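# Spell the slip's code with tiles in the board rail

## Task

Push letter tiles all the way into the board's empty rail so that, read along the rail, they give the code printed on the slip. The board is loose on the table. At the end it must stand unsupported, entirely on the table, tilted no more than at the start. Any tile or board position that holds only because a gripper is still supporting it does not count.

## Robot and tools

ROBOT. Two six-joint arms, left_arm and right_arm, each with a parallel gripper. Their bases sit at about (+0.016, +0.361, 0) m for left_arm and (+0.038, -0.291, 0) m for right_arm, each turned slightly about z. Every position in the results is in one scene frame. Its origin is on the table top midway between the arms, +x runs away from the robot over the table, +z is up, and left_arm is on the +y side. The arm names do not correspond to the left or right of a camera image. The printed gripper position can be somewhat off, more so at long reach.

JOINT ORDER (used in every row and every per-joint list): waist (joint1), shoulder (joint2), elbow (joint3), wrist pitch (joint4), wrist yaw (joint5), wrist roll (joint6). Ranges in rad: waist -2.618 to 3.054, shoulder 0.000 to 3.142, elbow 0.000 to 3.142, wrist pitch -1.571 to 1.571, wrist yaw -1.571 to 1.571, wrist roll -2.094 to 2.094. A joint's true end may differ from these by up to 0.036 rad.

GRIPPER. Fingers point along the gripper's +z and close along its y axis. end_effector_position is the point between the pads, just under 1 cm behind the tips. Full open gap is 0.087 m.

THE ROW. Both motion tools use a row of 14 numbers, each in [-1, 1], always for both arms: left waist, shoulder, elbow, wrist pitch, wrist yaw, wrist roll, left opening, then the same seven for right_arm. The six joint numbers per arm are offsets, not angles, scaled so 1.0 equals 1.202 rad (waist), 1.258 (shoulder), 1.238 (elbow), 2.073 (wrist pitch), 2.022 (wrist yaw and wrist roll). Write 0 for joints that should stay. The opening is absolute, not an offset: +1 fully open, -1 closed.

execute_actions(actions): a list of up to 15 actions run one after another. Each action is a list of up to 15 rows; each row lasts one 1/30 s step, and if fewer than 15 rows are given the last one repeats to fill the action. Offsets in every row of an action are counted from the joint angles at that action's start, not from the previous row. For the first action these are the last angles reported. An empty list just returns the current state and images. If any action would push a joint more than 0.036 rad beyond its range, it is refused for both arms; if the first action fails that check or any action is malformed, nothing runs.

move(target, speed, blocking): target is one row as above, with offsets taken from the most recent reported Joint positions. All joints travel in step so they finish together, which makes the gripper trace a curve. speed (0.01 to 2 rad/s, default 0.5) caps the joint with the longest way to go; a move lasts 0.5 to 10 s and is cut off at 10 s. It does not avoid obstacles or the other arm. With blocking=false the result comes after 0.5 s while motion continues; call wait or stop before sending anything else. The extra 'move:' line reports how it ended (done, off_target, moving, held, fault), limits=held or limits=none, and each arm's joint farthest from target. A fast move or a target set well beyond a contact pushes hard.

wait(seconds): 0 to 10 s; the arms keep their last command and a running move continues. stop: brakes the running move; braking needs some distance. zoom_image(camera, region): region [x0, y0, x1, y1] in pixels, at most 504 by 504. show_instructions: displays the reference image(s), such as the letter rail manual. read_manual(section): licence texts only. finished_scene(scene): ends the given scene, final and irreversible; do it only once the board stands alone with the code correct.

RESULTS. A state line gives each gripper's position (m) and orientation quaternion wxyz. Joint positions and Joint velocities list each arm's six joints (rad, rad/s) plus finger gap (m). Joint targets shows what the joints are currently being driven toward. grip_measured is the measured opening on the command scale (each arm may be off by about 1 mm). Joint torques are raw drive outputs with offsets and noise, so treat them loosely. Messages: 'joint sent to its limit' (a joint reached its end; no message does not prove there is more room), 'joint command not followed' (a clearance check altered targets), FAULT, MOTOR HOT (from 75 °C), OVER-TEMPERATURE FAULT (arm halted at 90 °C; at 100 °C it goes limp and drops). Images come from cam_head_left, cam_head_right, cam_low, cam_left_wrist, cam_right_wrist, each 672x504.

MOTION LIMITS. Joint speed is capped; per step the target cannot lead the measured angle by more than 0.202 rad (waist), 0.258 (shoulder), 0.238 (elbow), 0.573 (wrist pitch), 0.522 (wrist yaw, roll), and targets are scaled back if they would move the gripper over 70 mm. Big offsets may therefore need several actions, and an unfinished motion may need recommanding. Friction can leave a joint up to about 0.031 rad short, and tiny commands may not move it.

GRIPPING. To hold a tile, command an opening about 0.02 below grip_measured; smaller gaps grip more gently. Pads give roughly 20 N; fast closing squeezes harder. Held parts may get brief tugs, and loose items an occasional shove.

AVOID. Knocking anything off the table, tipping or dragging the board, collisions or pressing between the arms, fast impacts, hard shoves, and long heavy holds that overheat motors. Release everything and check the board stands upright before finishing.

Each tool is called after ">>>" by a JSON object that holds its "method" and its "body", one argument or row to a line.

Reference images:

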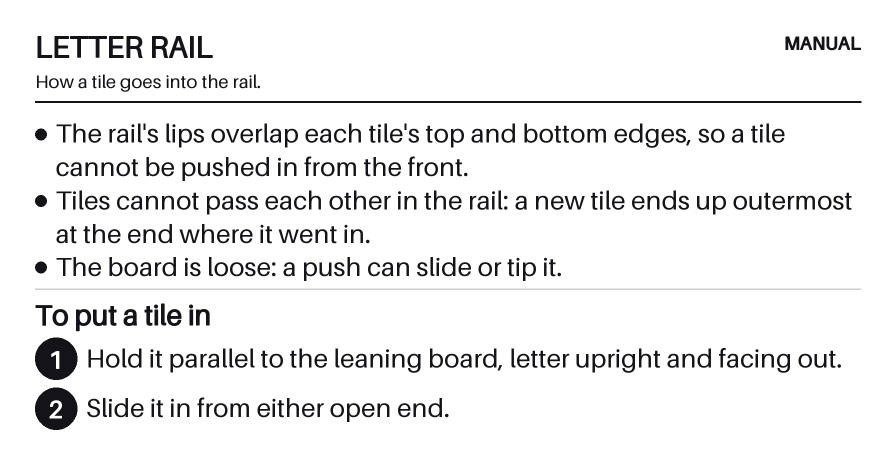

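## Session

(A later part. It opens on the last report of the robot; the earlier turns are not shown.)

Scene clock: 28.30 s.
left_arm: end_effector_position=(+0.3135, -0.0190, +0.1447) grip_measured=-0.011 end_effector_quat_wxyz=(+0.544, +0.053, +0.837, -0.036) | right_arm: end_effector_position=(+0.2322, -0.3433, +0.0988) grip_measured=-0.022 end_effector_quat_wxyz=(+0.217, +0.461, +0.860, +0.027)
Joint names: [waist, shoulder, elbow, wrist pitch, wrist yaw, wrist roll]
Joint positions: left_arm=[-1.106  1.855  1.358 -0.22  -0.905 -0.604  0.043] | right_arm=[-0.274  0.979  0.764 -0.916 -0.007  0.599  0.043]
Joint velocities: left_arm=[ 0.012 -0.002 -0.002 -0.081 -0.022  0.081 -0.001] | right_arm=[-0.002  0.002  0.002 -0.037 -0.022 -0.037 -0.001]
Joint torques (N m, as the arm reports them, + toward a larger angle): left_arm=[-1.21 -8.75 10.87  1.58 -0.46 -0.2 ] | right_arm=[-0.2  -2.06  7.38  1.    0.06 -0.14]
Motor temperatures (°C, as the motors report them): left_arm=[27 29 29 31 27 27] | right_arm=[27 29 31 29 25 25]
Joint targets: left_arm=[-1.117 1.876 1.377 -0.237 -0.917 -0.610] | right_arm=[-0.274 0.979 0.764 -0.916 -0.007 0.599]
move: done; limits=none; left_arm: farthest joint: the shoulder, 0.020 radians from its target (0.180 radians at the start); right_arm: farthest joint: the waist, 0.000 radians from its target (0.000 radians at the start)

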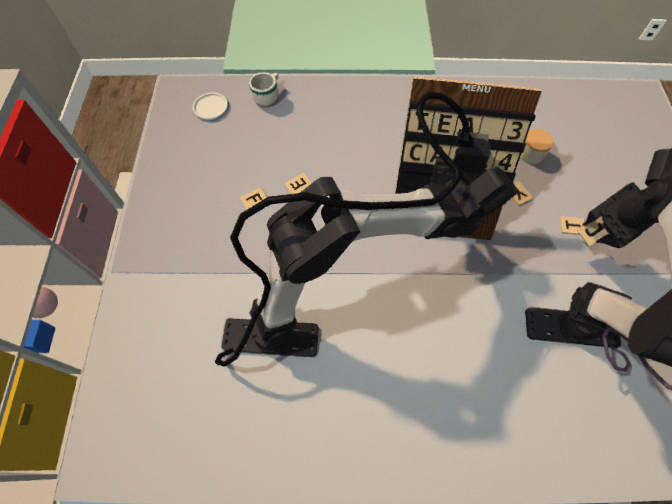

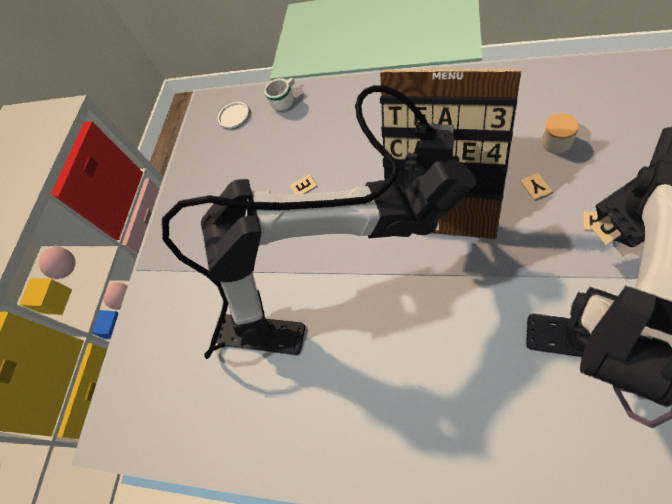

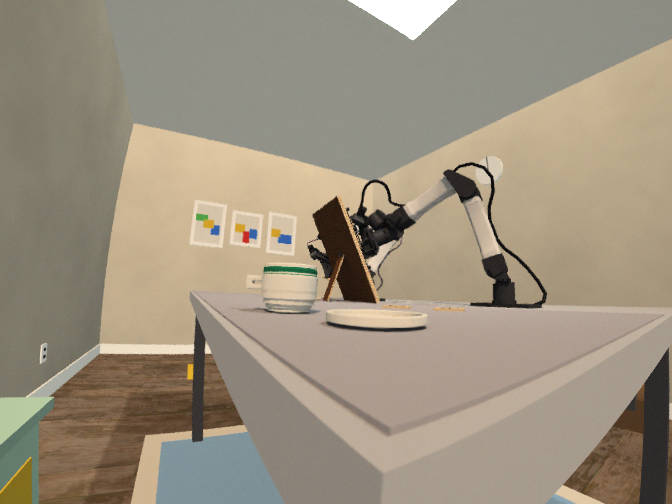

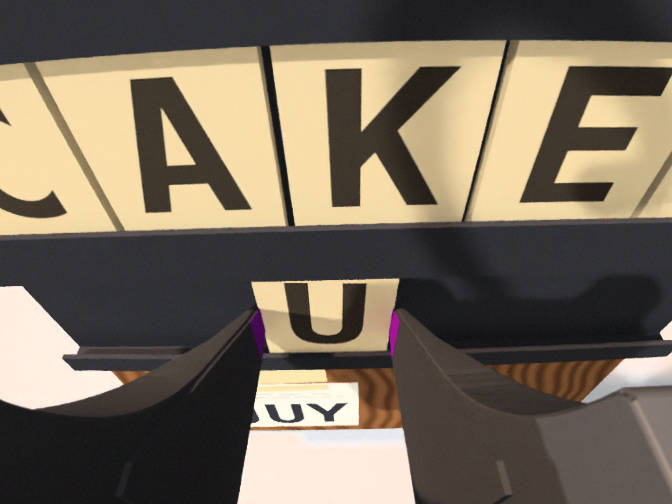

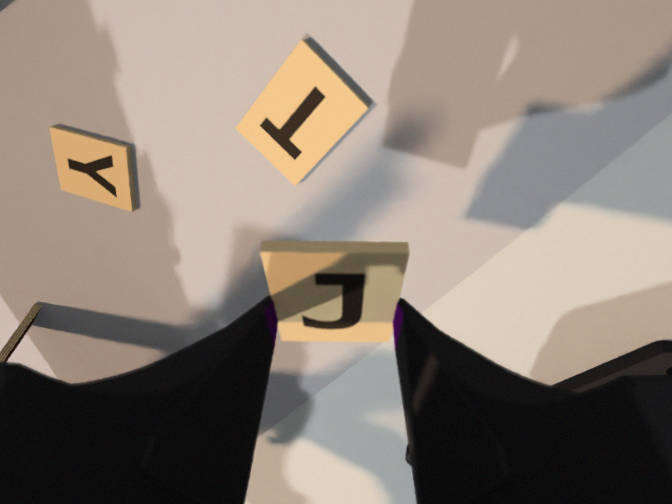

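>>> {"method": "execute_actions", "body": {
  "actions": [
    [[0,0,0,0,0,0,0.9,0,-0.1,0,-0.05,0,0,-0.12]]
  ]
}}

>>> {"method": "move", "body": {
  "target": [-0.15,-0.06,0,0,-0.05,0,0.9,0,-0.25,-0.05,-0.17,0,0.22,-0.12]
}}

>>> {"method": "move", "body": {
  "target": [0,-1,-0.6,-0.4,0.45,0.3,0.9,0.6,0,0,0,0,0,-0.12],
  "speed": 1.2
}}

>>> {"method": "move", "body": {
  "target": [1,0,0,0,0,0,0.9,1,0,0,0,0,0,-0.12],
  "speed": 1.2
}}

Scene clock: 29.07 s.
left_arm: end_effector_position=(+0.3135, -0.0190, +0.1447) grip_measured=+0.900 end_effector_quat_wxyz=(+0.544, +0.053, +0.837, -0.036) | right_arm: end_effector_position=(+0.2142, -0.3359, +0.1123) grip_measured=-0.022 end_effector_quat_wxyz=(+0.233, +0.459, +0.857, +0.028)
Joint names: [waist, shoulder, elbow, wrist pitch, wrist yaw, wrist roll]
Joint positions: left_arm=[-1.106  1.855  1.358 -0.22  -0.905 -0.605  0.083] | right_arm=[-0.274  0.86   0.764 -1.002 -0.007  0.599  0.043]
Joint velocities: left_arm=[ 0.007 -0.022 -0.002 -0.022 -0.022 -0.051 -0.   ] | right_arm=[-0.002 -0.007  0.007 -0.066 -0.095  0.022 -0.   ]
Joint torques (N m, as the arm reports them, + toward a larger angle): left_arm=[ -0.34 -10.41   8.99   1.76  -0.34  -0.14] | right_arm=[-0.07 -1.65  7.64  0.91  0.05 -0.07]
Motor temperatures (°C, as the motors report them): left_arm=[27 30 29 31 27 27] | right_arm=[27 29 31 29 25 25]
Joint targets: left_arm=[-1.106 1.855 1.358 -0.220 -0.905 -0.604] | right_arm=[-0.274 0.853 0.764 -1.020 -0.007 0.599]

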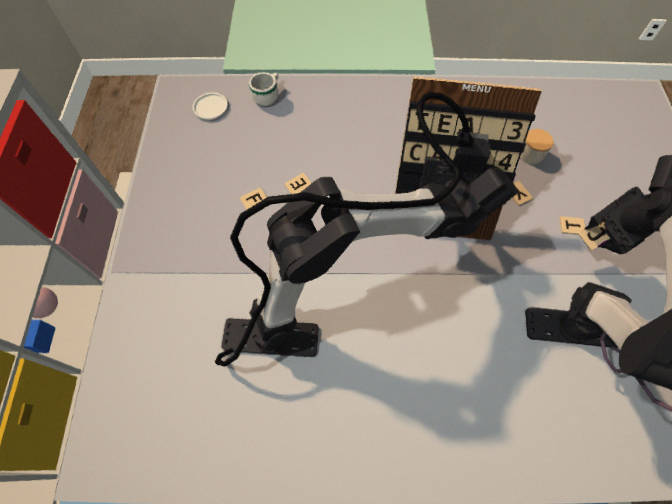

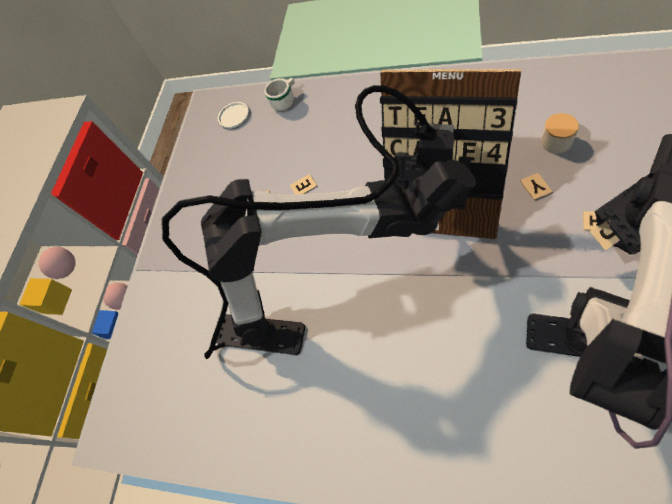

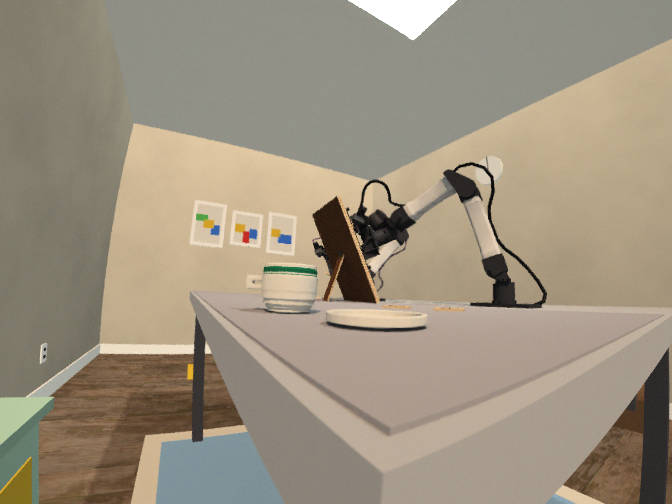

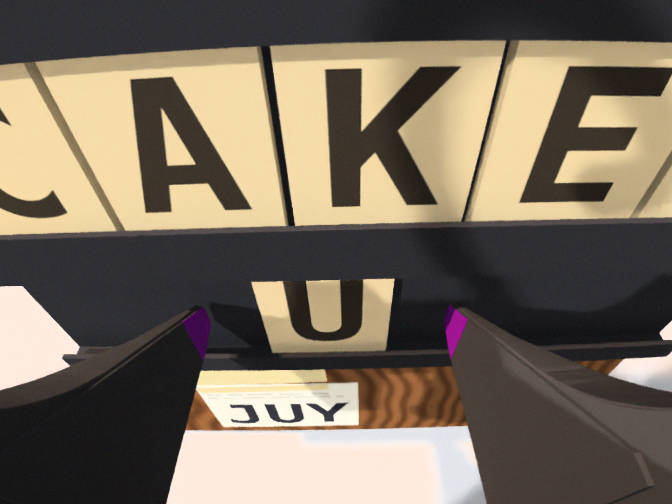

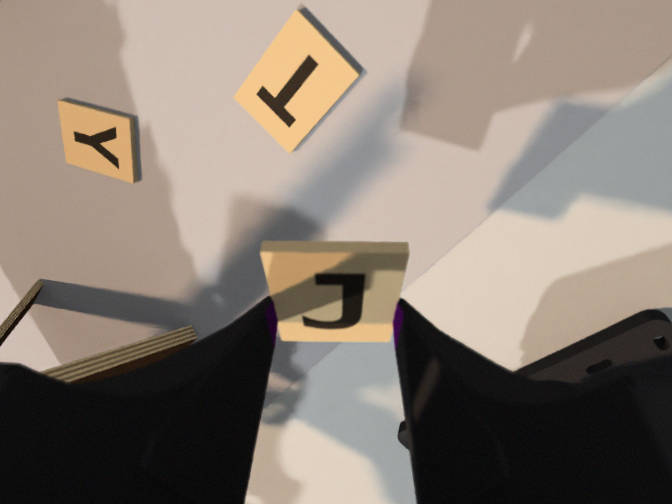

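Scene clock: 30.53 s.
left_arm: end_effector_position=(+0.2510, -0.0505, +0.1807) grip_measured=+0.900 end_effector_quat_wxyz=(+0.573, +0.086, +0.811, -0.081) | right_arm: end_effector_position=(+0.1643, -0.3051, +0.1181) grip_measured=-0.022 end_effector_quat_wxyz=(+0.210, +0.595, +0.773, +0.062)
Joint names: [waist, shoulder, elbow, wrist pitch, wrist yaw, wrist roll]
Joint positions: left_arm=[-1.28   1.79   1.358 -0.22  -0.995 -0.605  0.083] | right_arm=[-0.274  0.607  0.732 -1.254 -0.007  0.927  0.043]
Joint velocities: left_arm=[-0.012 -0.012  0.017 -0.007 -0.007 -0.022  0.   ] | right_arm=[-0.002 -0.002  0.007 -0.095  0.081  0.066 -0.001]
Joint torques (N m, as the arm reports them, + toward a larger angle): left_arm=[ -0.79 -10.76   9.12   1.77  -0.43  -0.14] | right_arm=[-0.13  1.94  7.14  1.06  0.02 -0.19]
Motor temperatures (°C, as the motors report them): left_arm=[27 30 30 31 27 27] | right_arm=[27 29 31 29 25 25]
Joint targets: left_arm=[-1.286 1.780 1.358 -0.220 -1.006 -0.605] | right_arm=[-0.274 0.612 0.732 -1.251 -0.007 0.923]
move: held (right_arm); limits=held; held on 18 of 44 steps (right_arm), including the last (right_arm); left_arm: farthest joint: the shoulder, 0.011 radians from its target (0.076 radians at the start); right_arm: farthest joint: the wrist roll, 0.117 radians from its target (0.445 radians at the start)
joint command not followed: on one or more control steps a check withheld the commanded joint targets of the right arm, and it was not sent them on those steps. On the call's last step the targets were still withheld.
cause: the commanded joint targets would bring two parts of the arm too close to each other (its upper arm (the part past the shoulder) and its fingers, with the joints along the arm from the elbow to the wrist roll between them); next, command targets that bring no two parts of the arm closer together.

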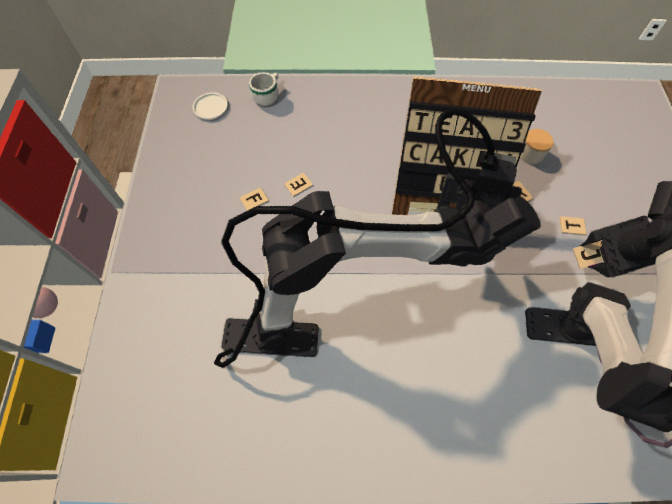

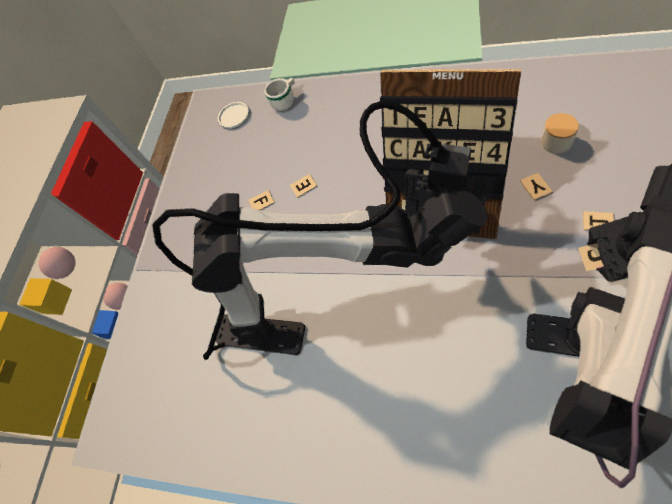

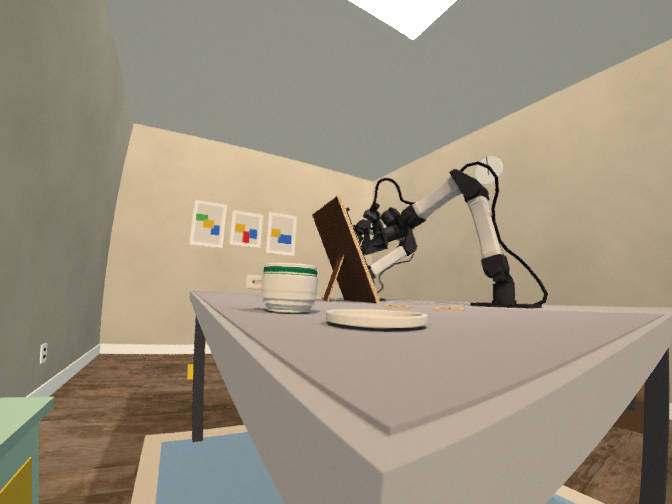

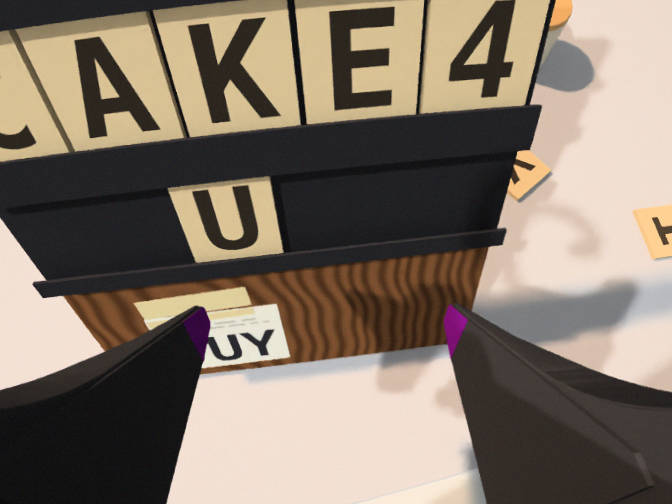

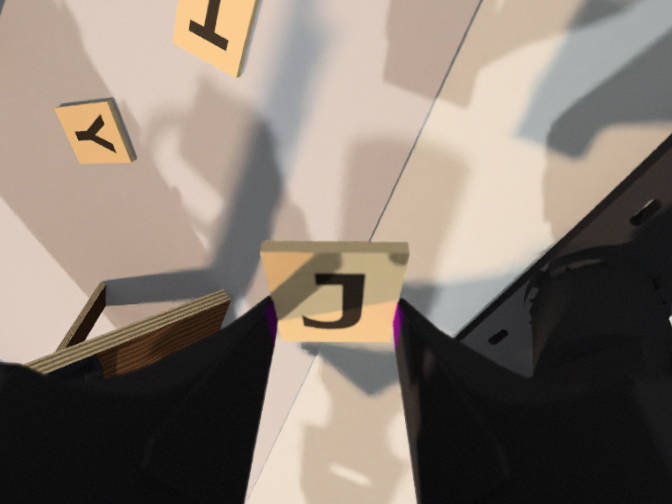

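Scene clock: 32.53 s.
left_arm: end_effector_position=(+0.0661, +0.2234, +0.1072) grip_measured=+0.900 end_effector_quat_wxyz=(+0.271, +0.576, +0.755, -0.155) | right_arm: end_effector_position=(+0.1429, -0.2193, +0.1180) grip_measured=-0.022 end_effector_quat_wxyz=(+0.176, +0.289, +0.932, +0.130)
Joint names: [waist, shoulder, elbow, wrist pitch, wrist yaw, wrist roll]
Joint positions: left_arm=[-1.28   0.549  0.638 -1.032 -0.099 -0.004  0.083] | right_arm=[ 0.437  0.607  0.732 -1.254 -0.005  0.927  0.043]
Joint velocities: left_arm=[-0.022 -0.002 -0.007 -0.051 -0.022  0.037  0.   ] | right_arm=[-0.002  0.002  0.002  0.037 -0.037 -0.022 -0.   ]
Joint torques (N m, as the arm reports them, + toward a larger angle): left_arm=[-0.33 -0.13  6.29  1.55  0.08 -0.09] | right_arm=[ 0.76  1.39  6.79  0.98  0.04 -0.11]
Motor temperatures (°C, as the motors report them): left_arm=[27 30 29 31 27 27] | right_arm=[27 29 31 29 25 25]
Joint targets: left_arm=[-1.280 0.532 0.615 -1.049 -0.085 0.002] | right_arm=[0.447 0.607 0.732 -1.254 -0.007 0.927]
move: off_target (left_arm); limits=none; left_arm: farthest joint: the elbow, 0.023 radians from its target (0.742 radians at the start); right_arm: farthest joint: the waist, 0.010 radians from its target (0.721 radians at the start)

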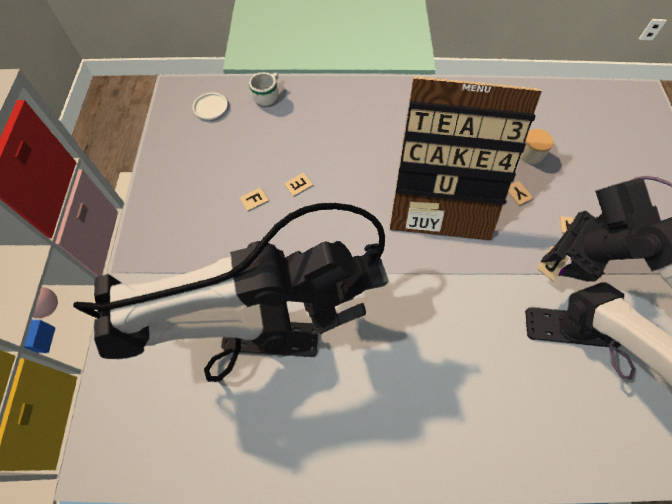

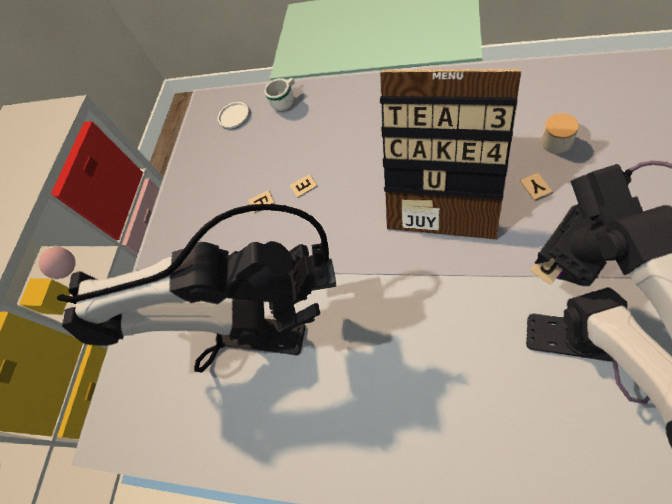

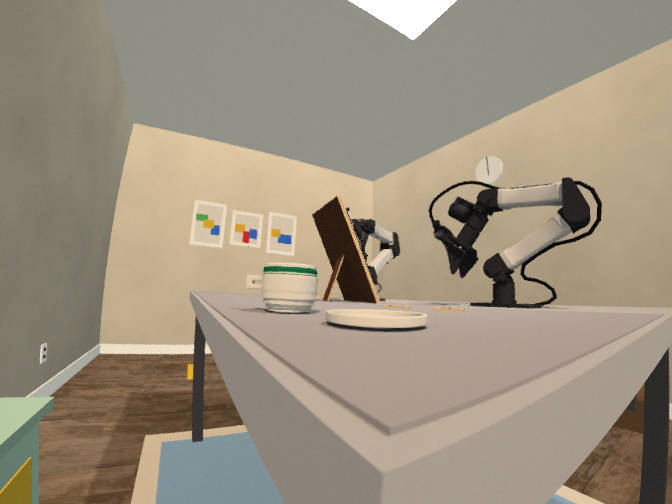

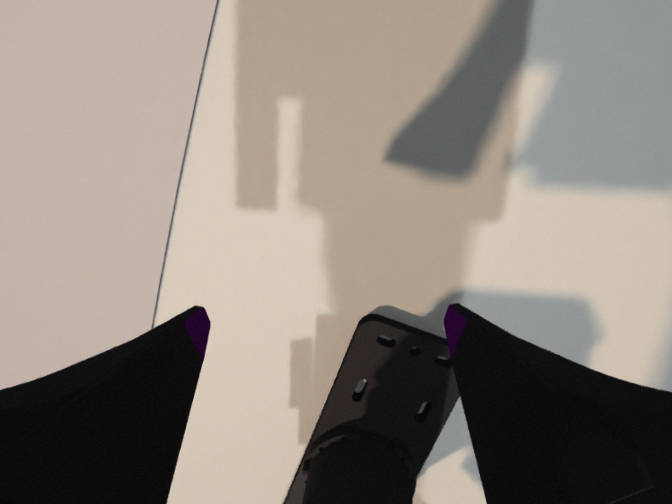

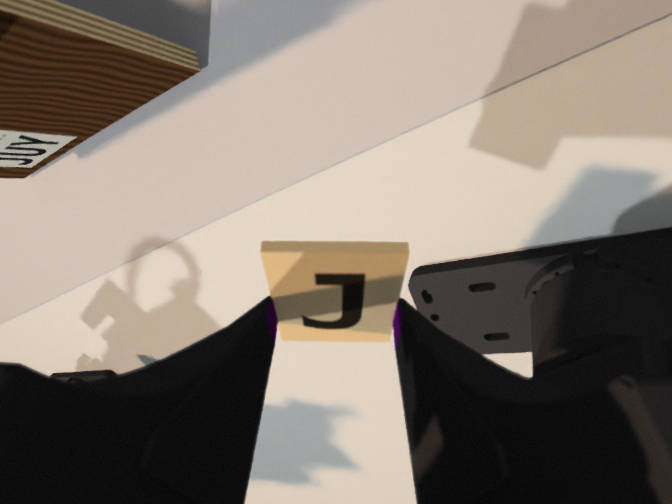

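Scene clock: 34.10 s.
left_arm: end_effector_position=(+0.1630, +0.3567, +0.1073) grip_measured=+0.900 end_effector_quat_wxyz=(+0.311, +0.053, +0.948, +0.023) | right_arm: end_effector_position=(+0.0104, -0.1666, +0.1179) grip_measured=-0.022 end_effector_quat_wxyz=(+0.073, -0.284, +0.933, +0.206)
Joint names: [waist, shoulder, elbow, wrist pitch, wrist yaw, wrist roll]
Joint positions: left_arm=[-0.088  0.549  0.638 -1.032 -0.098 -0.004  0.083] | right_arm=[ 1.63   0.607  0.732 -1.254 -0.003  0.927  0.043]
Joint velocities: left_arm=[ 0.002  0.012  0.007 -0.066 -0.125 -0.022  0.   ] | right_arm=[-0.002  0.007  0.002  0.022 -0.051 -0.037  0.   ]
Joint torques (N m, as the arm reports them, + toward a larger angle): left_arm=[ 0.44  1.19  8.64  1.71 -0.05 -0.15] | right_arm=[ 0.9   1.46  6.96  1.03  0.01 -0.12]
Motor temperatures (°C, as the motors report them): left_arm=[27 30 30 32 27 27] | right_arm=[27 29 31 29 25 25]
Joint targets: left_arm=[-0.077 0.549 0.638 -1.032 -0.099 -0.004] | right_arm=[1.639 0.607 0.732 -1.254 -0.005 0.927]
move: done; limits=none; left_arm: farthest joint: the waist, 0.010 radians from its target (1.202 radians at the start); right_arm: farthest joint: the waist, 0.009 radians from its target (1.202 radians at the start)

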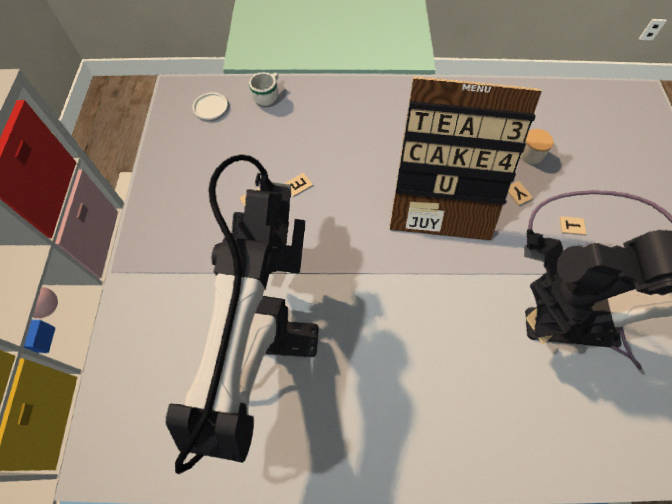

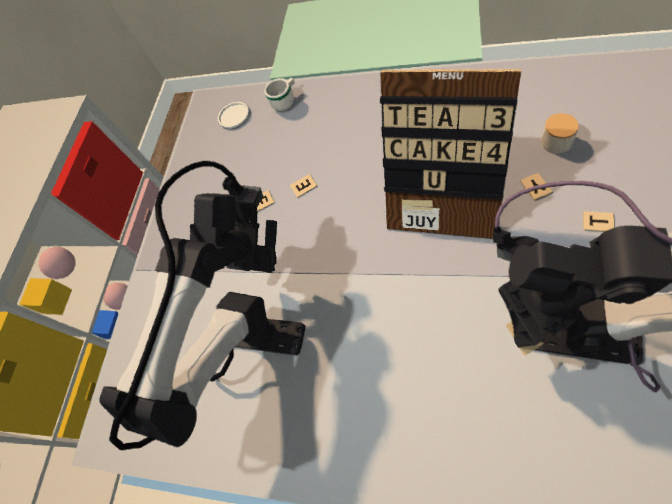

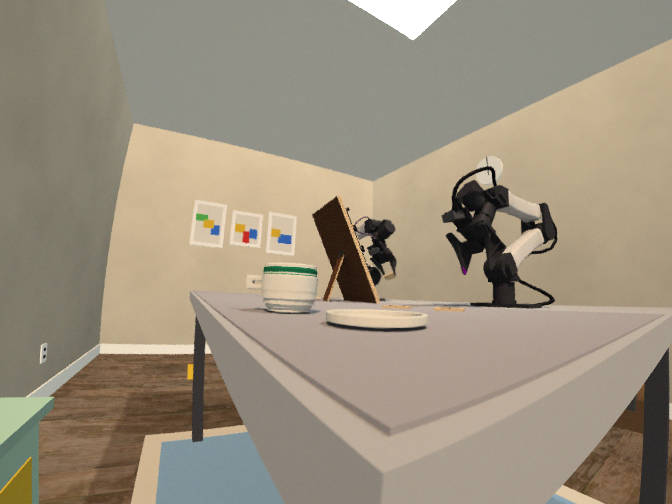

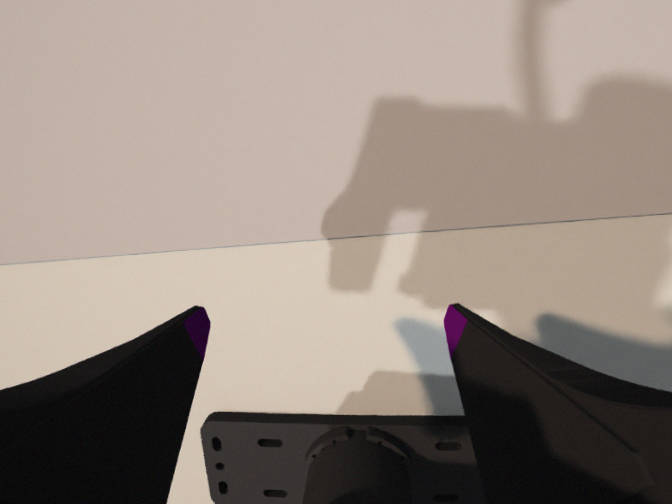

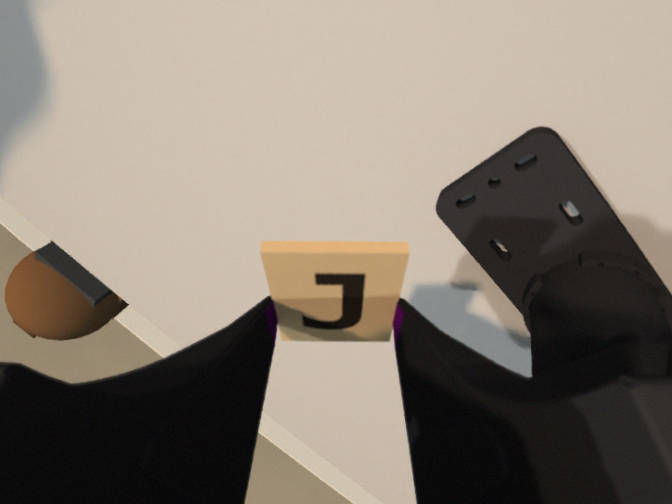

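>>> {"method": "move", "body": {
  "target": [0.2,0,0,0,0,0,0.9,-0.08,1,0.955,0.209,0.551,0.069,-0.12],
  "speed": 1.1
}}

>>> {"method": "move", "body": {
  "target": [0,0,0,0,0,0,0.9,-0.155,0.272,0,0,0,0,-0.12],
  "speed": 0.4
}}

>>> {"method": "zoom_image", "body": {
  "camera": "cam_low",
  "region": [340,220,420,300]
}}

Scene clock: 36.30 s.
left_arm: end_effector_position=(+0.1602, +0.3903, +0.1073) grip_measured=+0.900 end_effector_quat_wxyz=(+0.307, -0.056, +0.948, +0.059) | right_arm: end_effector_position=(+0.2399, +0.1387, +0.2945) grip_measured=-0.022 end_effector_quat_wxyz=(+0.563, +0.053, +0.810, +0.157)
Joint names: [waist, shoulder, elbow, wrist pitch, wrist yaw, wrist roll]
Joint positions: left_arm=[ 0.141  0.549  0.638 -1.032 -0.098 -0.004  0.083] | right_arm=[ 1.542  1.854  1.903 -0.825  1.101  1.056  0.043]
Joint velocities: left_arm=[-0.022  0.002 -0.007 -0.007 -0.037 -0.051 -0.   ] | right_arm=[-0.002 -0.017 -0.002  0.022 -0.051 -0.007 -0.   ]
Joint torques (N m, as the arm reports them, + toward a larger angle): left_arm=[ 0.45  1.18  8.64  1.71 -0.04 -0.16] | right_arm=[-0.74 -9.98  8.18  1.28  0.51 -0.01]
Motor temperatures (°C, as the motors report them): left_arm=[27 30 30 32 27 27] | right_arm=[27 29 31 30 25 25]
Joint targets: left_arm=[0.152 0.549 0.638 -1.032 -0.098 -0.004] | right_arm=[1.534 1.865 1.914 -0.821 1.111 1.066]
move: done; limits=none; left_arm: farthest joint: the waist, 0.011 radians from its target (0.241 radians at the start); right_arm: farthest joint: the shoulder, 0.011 radians from its target (1.258 radians at the start)

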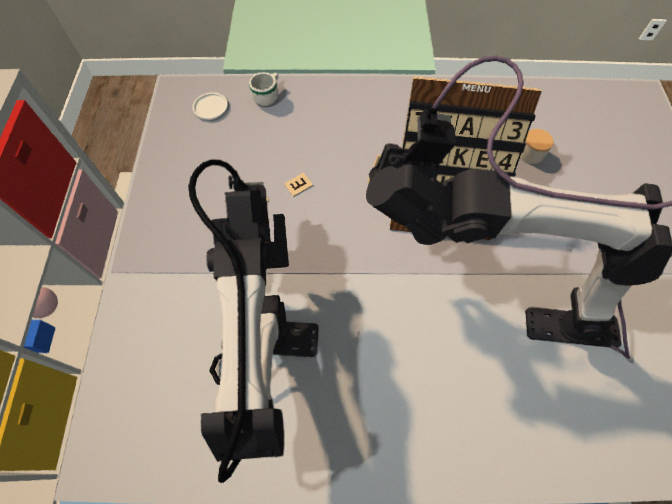

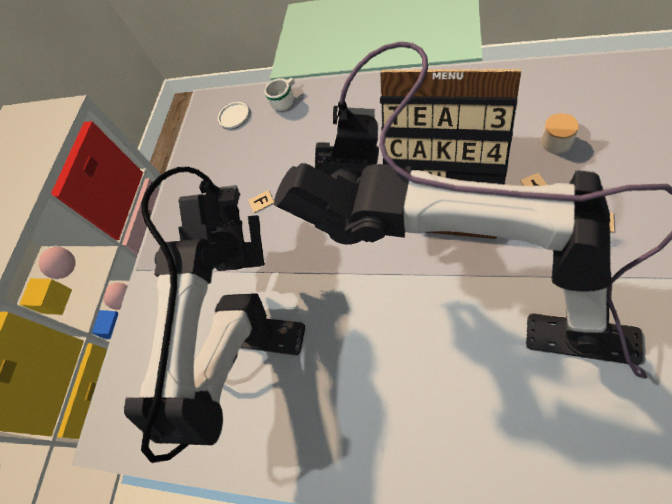

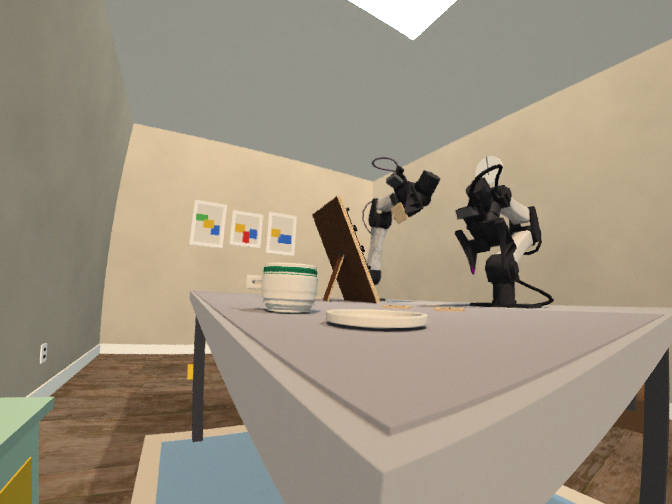

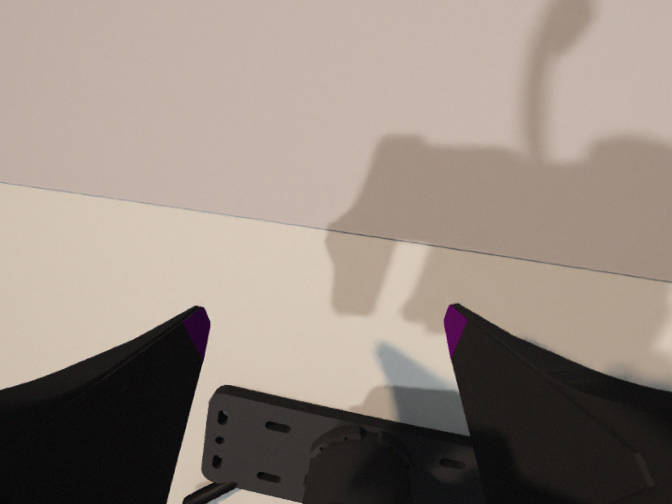

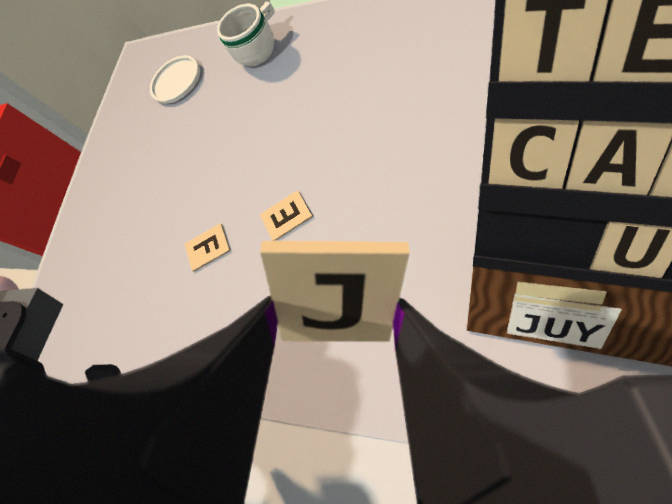

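Scene clock: 37.57 s.
left_arm: end_effector_position=(+0.1602, +0.3903, +0.1073) grip_measured=+0.900 end_effector_quat_wxyz=(+0.307, -0.056, +0.948, +0.059) | right_arm: end_effector_position=(+0.3261, +0.1286, +0.1438) grip_measured=-0.022 end_effector_quat_wxyz=(+0.545, +0.041, +0.837, -0.027)
Joint names: [waist, shoulder, elbow, wrist pitch, wrist yaw, wrist roll]
Joint positions: left_arm=[ 0.141  0.549  0.638 -1.032 -0.098 -0.004  0.083] | right_arm=[ 1.359  2.185  1.903 -0.822  1.101  1.056  0.043]
Joint velocities: left_arm=[-0.002 -0.012 -0.012  0.007  0.022  0.007 -0.001] | right_arm=[-0.007  0.007  0.007  0.037  0.007 -0.022 -0.001]
Joint torques (N m, as the arm reports them, + toward a larger angle): left_arm=[-0.32  1.2   8.62  1.71 -0.05 -0.15] | right_arm=[ -0.51 -12.82   7.26   0.92   0.56  -0.1 ]
Motor temperatures (°C, as the motors report them): left_arm=[27 30 30 32 27 27] | right_arm=[27 30 31 30 25 25]
Joint targets: left_arm=[0.141 0.549 0.638 -1.032 -0.098 -0.004] | right_arm=[1.356 2.196 1.903 -0.825 1.101 1.056]
move: done; limits=none; left_arm: farthest joint: the waist, 0.000 radians from its target (0.000 radians at the start); right_arm: farthest joint: the shoulder, 0.011 radians from its target (0.342 radians at the start)

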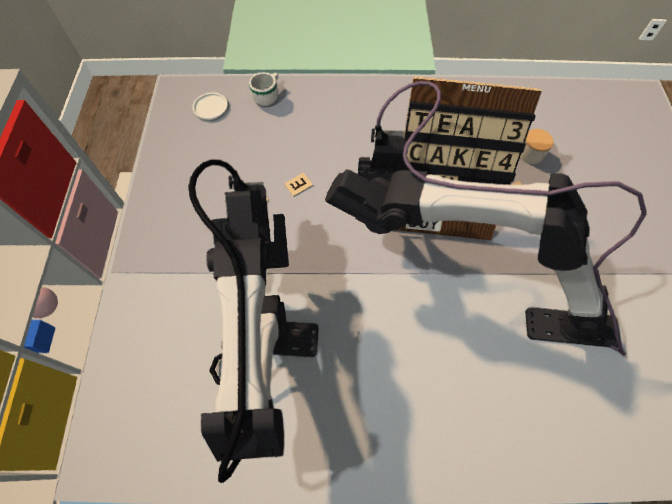

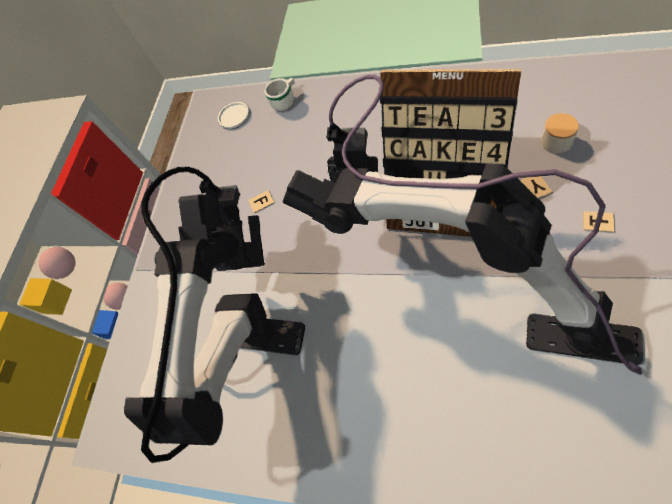

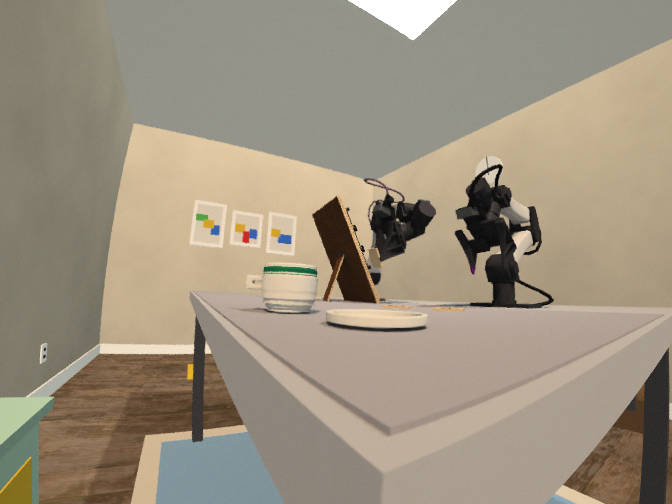

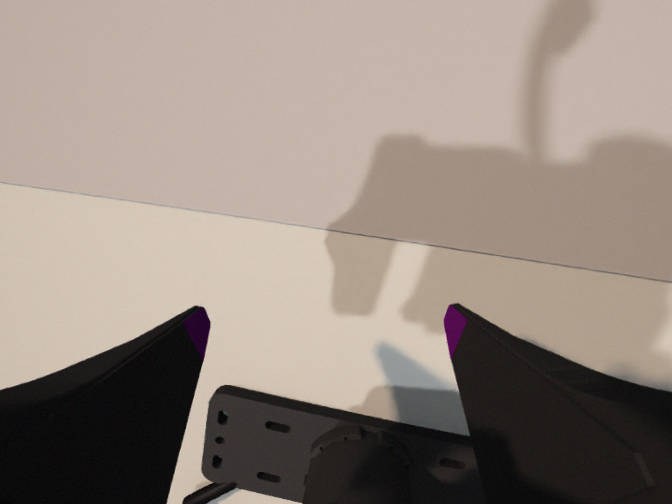

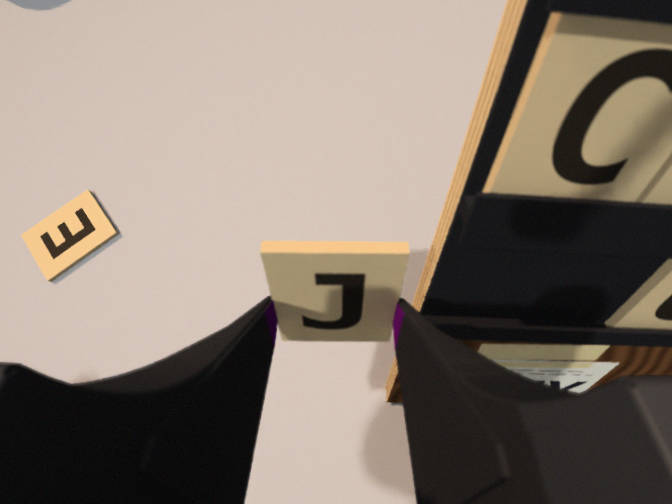

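Region (340, 220, 420, 300) of cam_low's 672x504 image, scaled by 6.300, with more detail than that image has.

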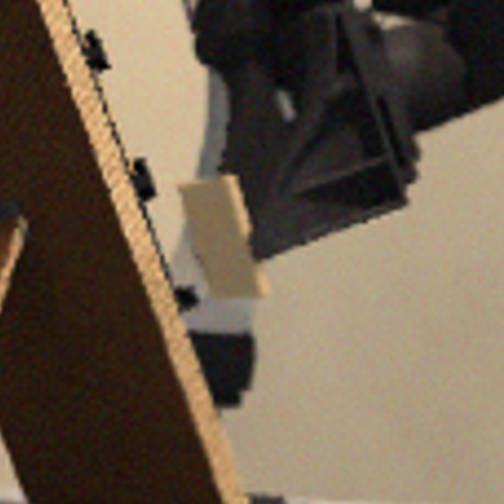

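>>> {"method": "move", "body": {
  "target": [0,0,0,0,0,0,0.9,-0.021,0,0,0.022,0,0,-0.12],
  "speed": 0.1
}}

>>> {"method": "zoom_image", "body": {
  "camera": "cam_low",
  "region": [340,220,420,300]
}}

Scene clock: 38.70 s.
left_arm: end_effector_position=(+0.1602, +0.3903, +0.1073) grip_measured=+0.900 end_effector_quat_wxyz=(+0.307, -0.056, +0.948, +0.059) | right_arm: end_effector_position=(+0.3359, +0.1300, +0.1466) grip_measured=-0.022 end_effector_quat_wxyz=(+0.550, +0.059, +0.833, -0.016)
Joint names: [waist, shoulder, elbow, wrist pitch, wrist yaw, wrist roll]
Joint positions: left_arm=[ 0.141  0.549  0.638 -1.032 -0.098 -0.004  0.083] | right_arm=[ 1.341  2.185  1.903 -0.782  1.101  1.056  0.043]
Joint velocities: left_arm=[ 0.012 -0.002  0.002  0.066 -0.007 -0.007 -0.   ] | right_arm=[-0.007 -0.007 -0.012  0.037 -0.007  0.037  0.001]
Joint torques (N m, as the arm reports them, + toward a larger angle): left_arm=[-0.32  1.19  8.63  1.71 -0.04 -0.15] | right_arm=[ -0.69 -14.19   7.4    0.96   0.52  -0.11]
Motor temperatures (°C, as the motors report them): left_arm=[27 30 30 32 27 27] | right_arm=[27 30 32 30 25 25]
Joint targets: left_arm=[0.141 0.549 0.638 -1.032 -0.098 -0.004] | right_arm=[1.334 2.185 1.903 -0.777 1.101 1.056]
move: done; limits=none; left_arm: farthest joint: the waist, 0.000 radians from its target (0.000 radians at the start); right_arm: farthest joint: the waist, 0.008 radians from its target (0.026 radians at the start)

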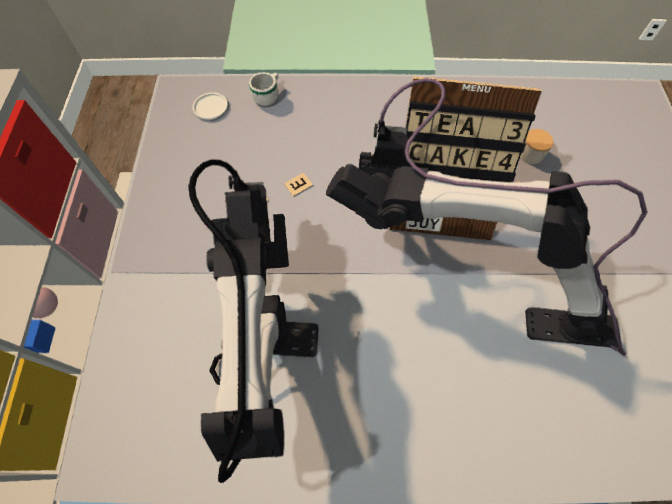

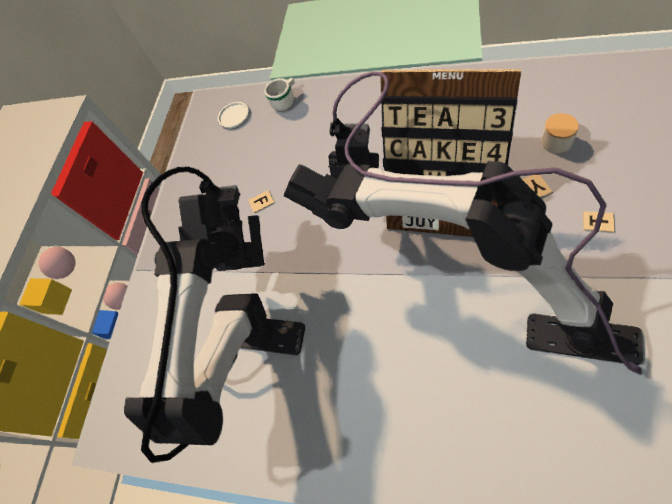

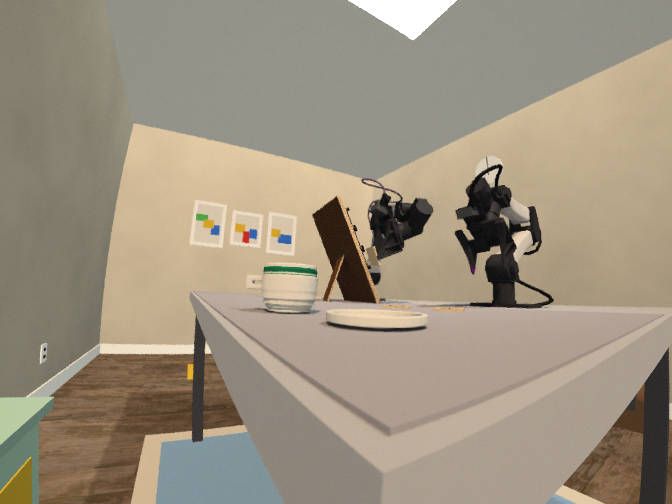

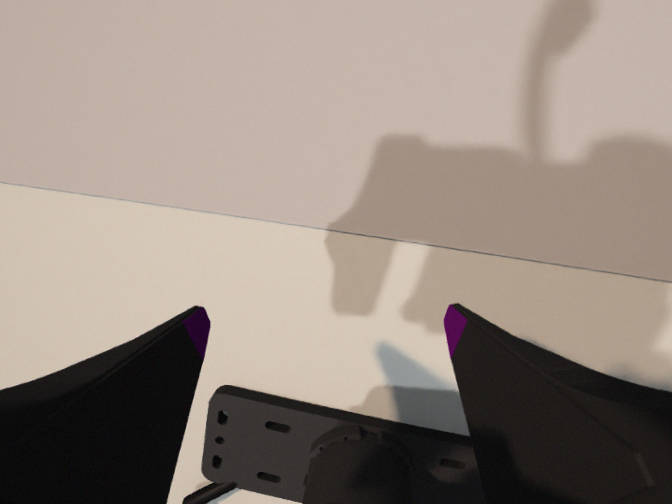

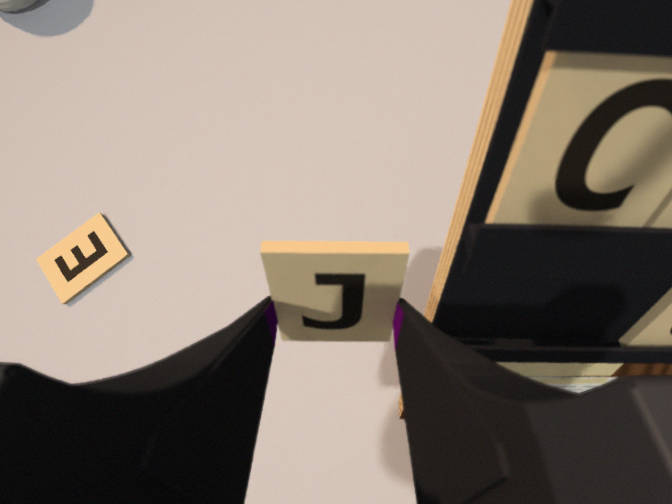

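Region (340, 220, 420, 300) of cam_low's 672x504 image, scaled by 6.300, with more detail than that image has.

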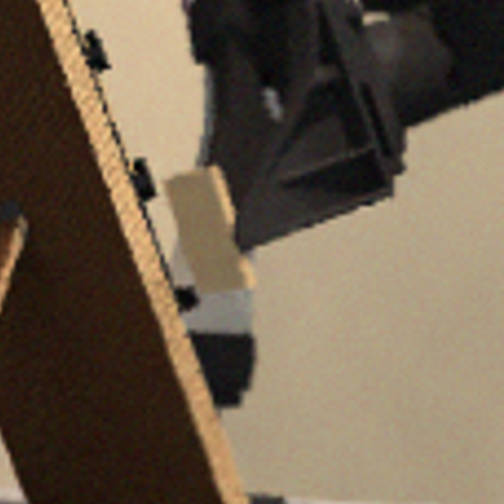

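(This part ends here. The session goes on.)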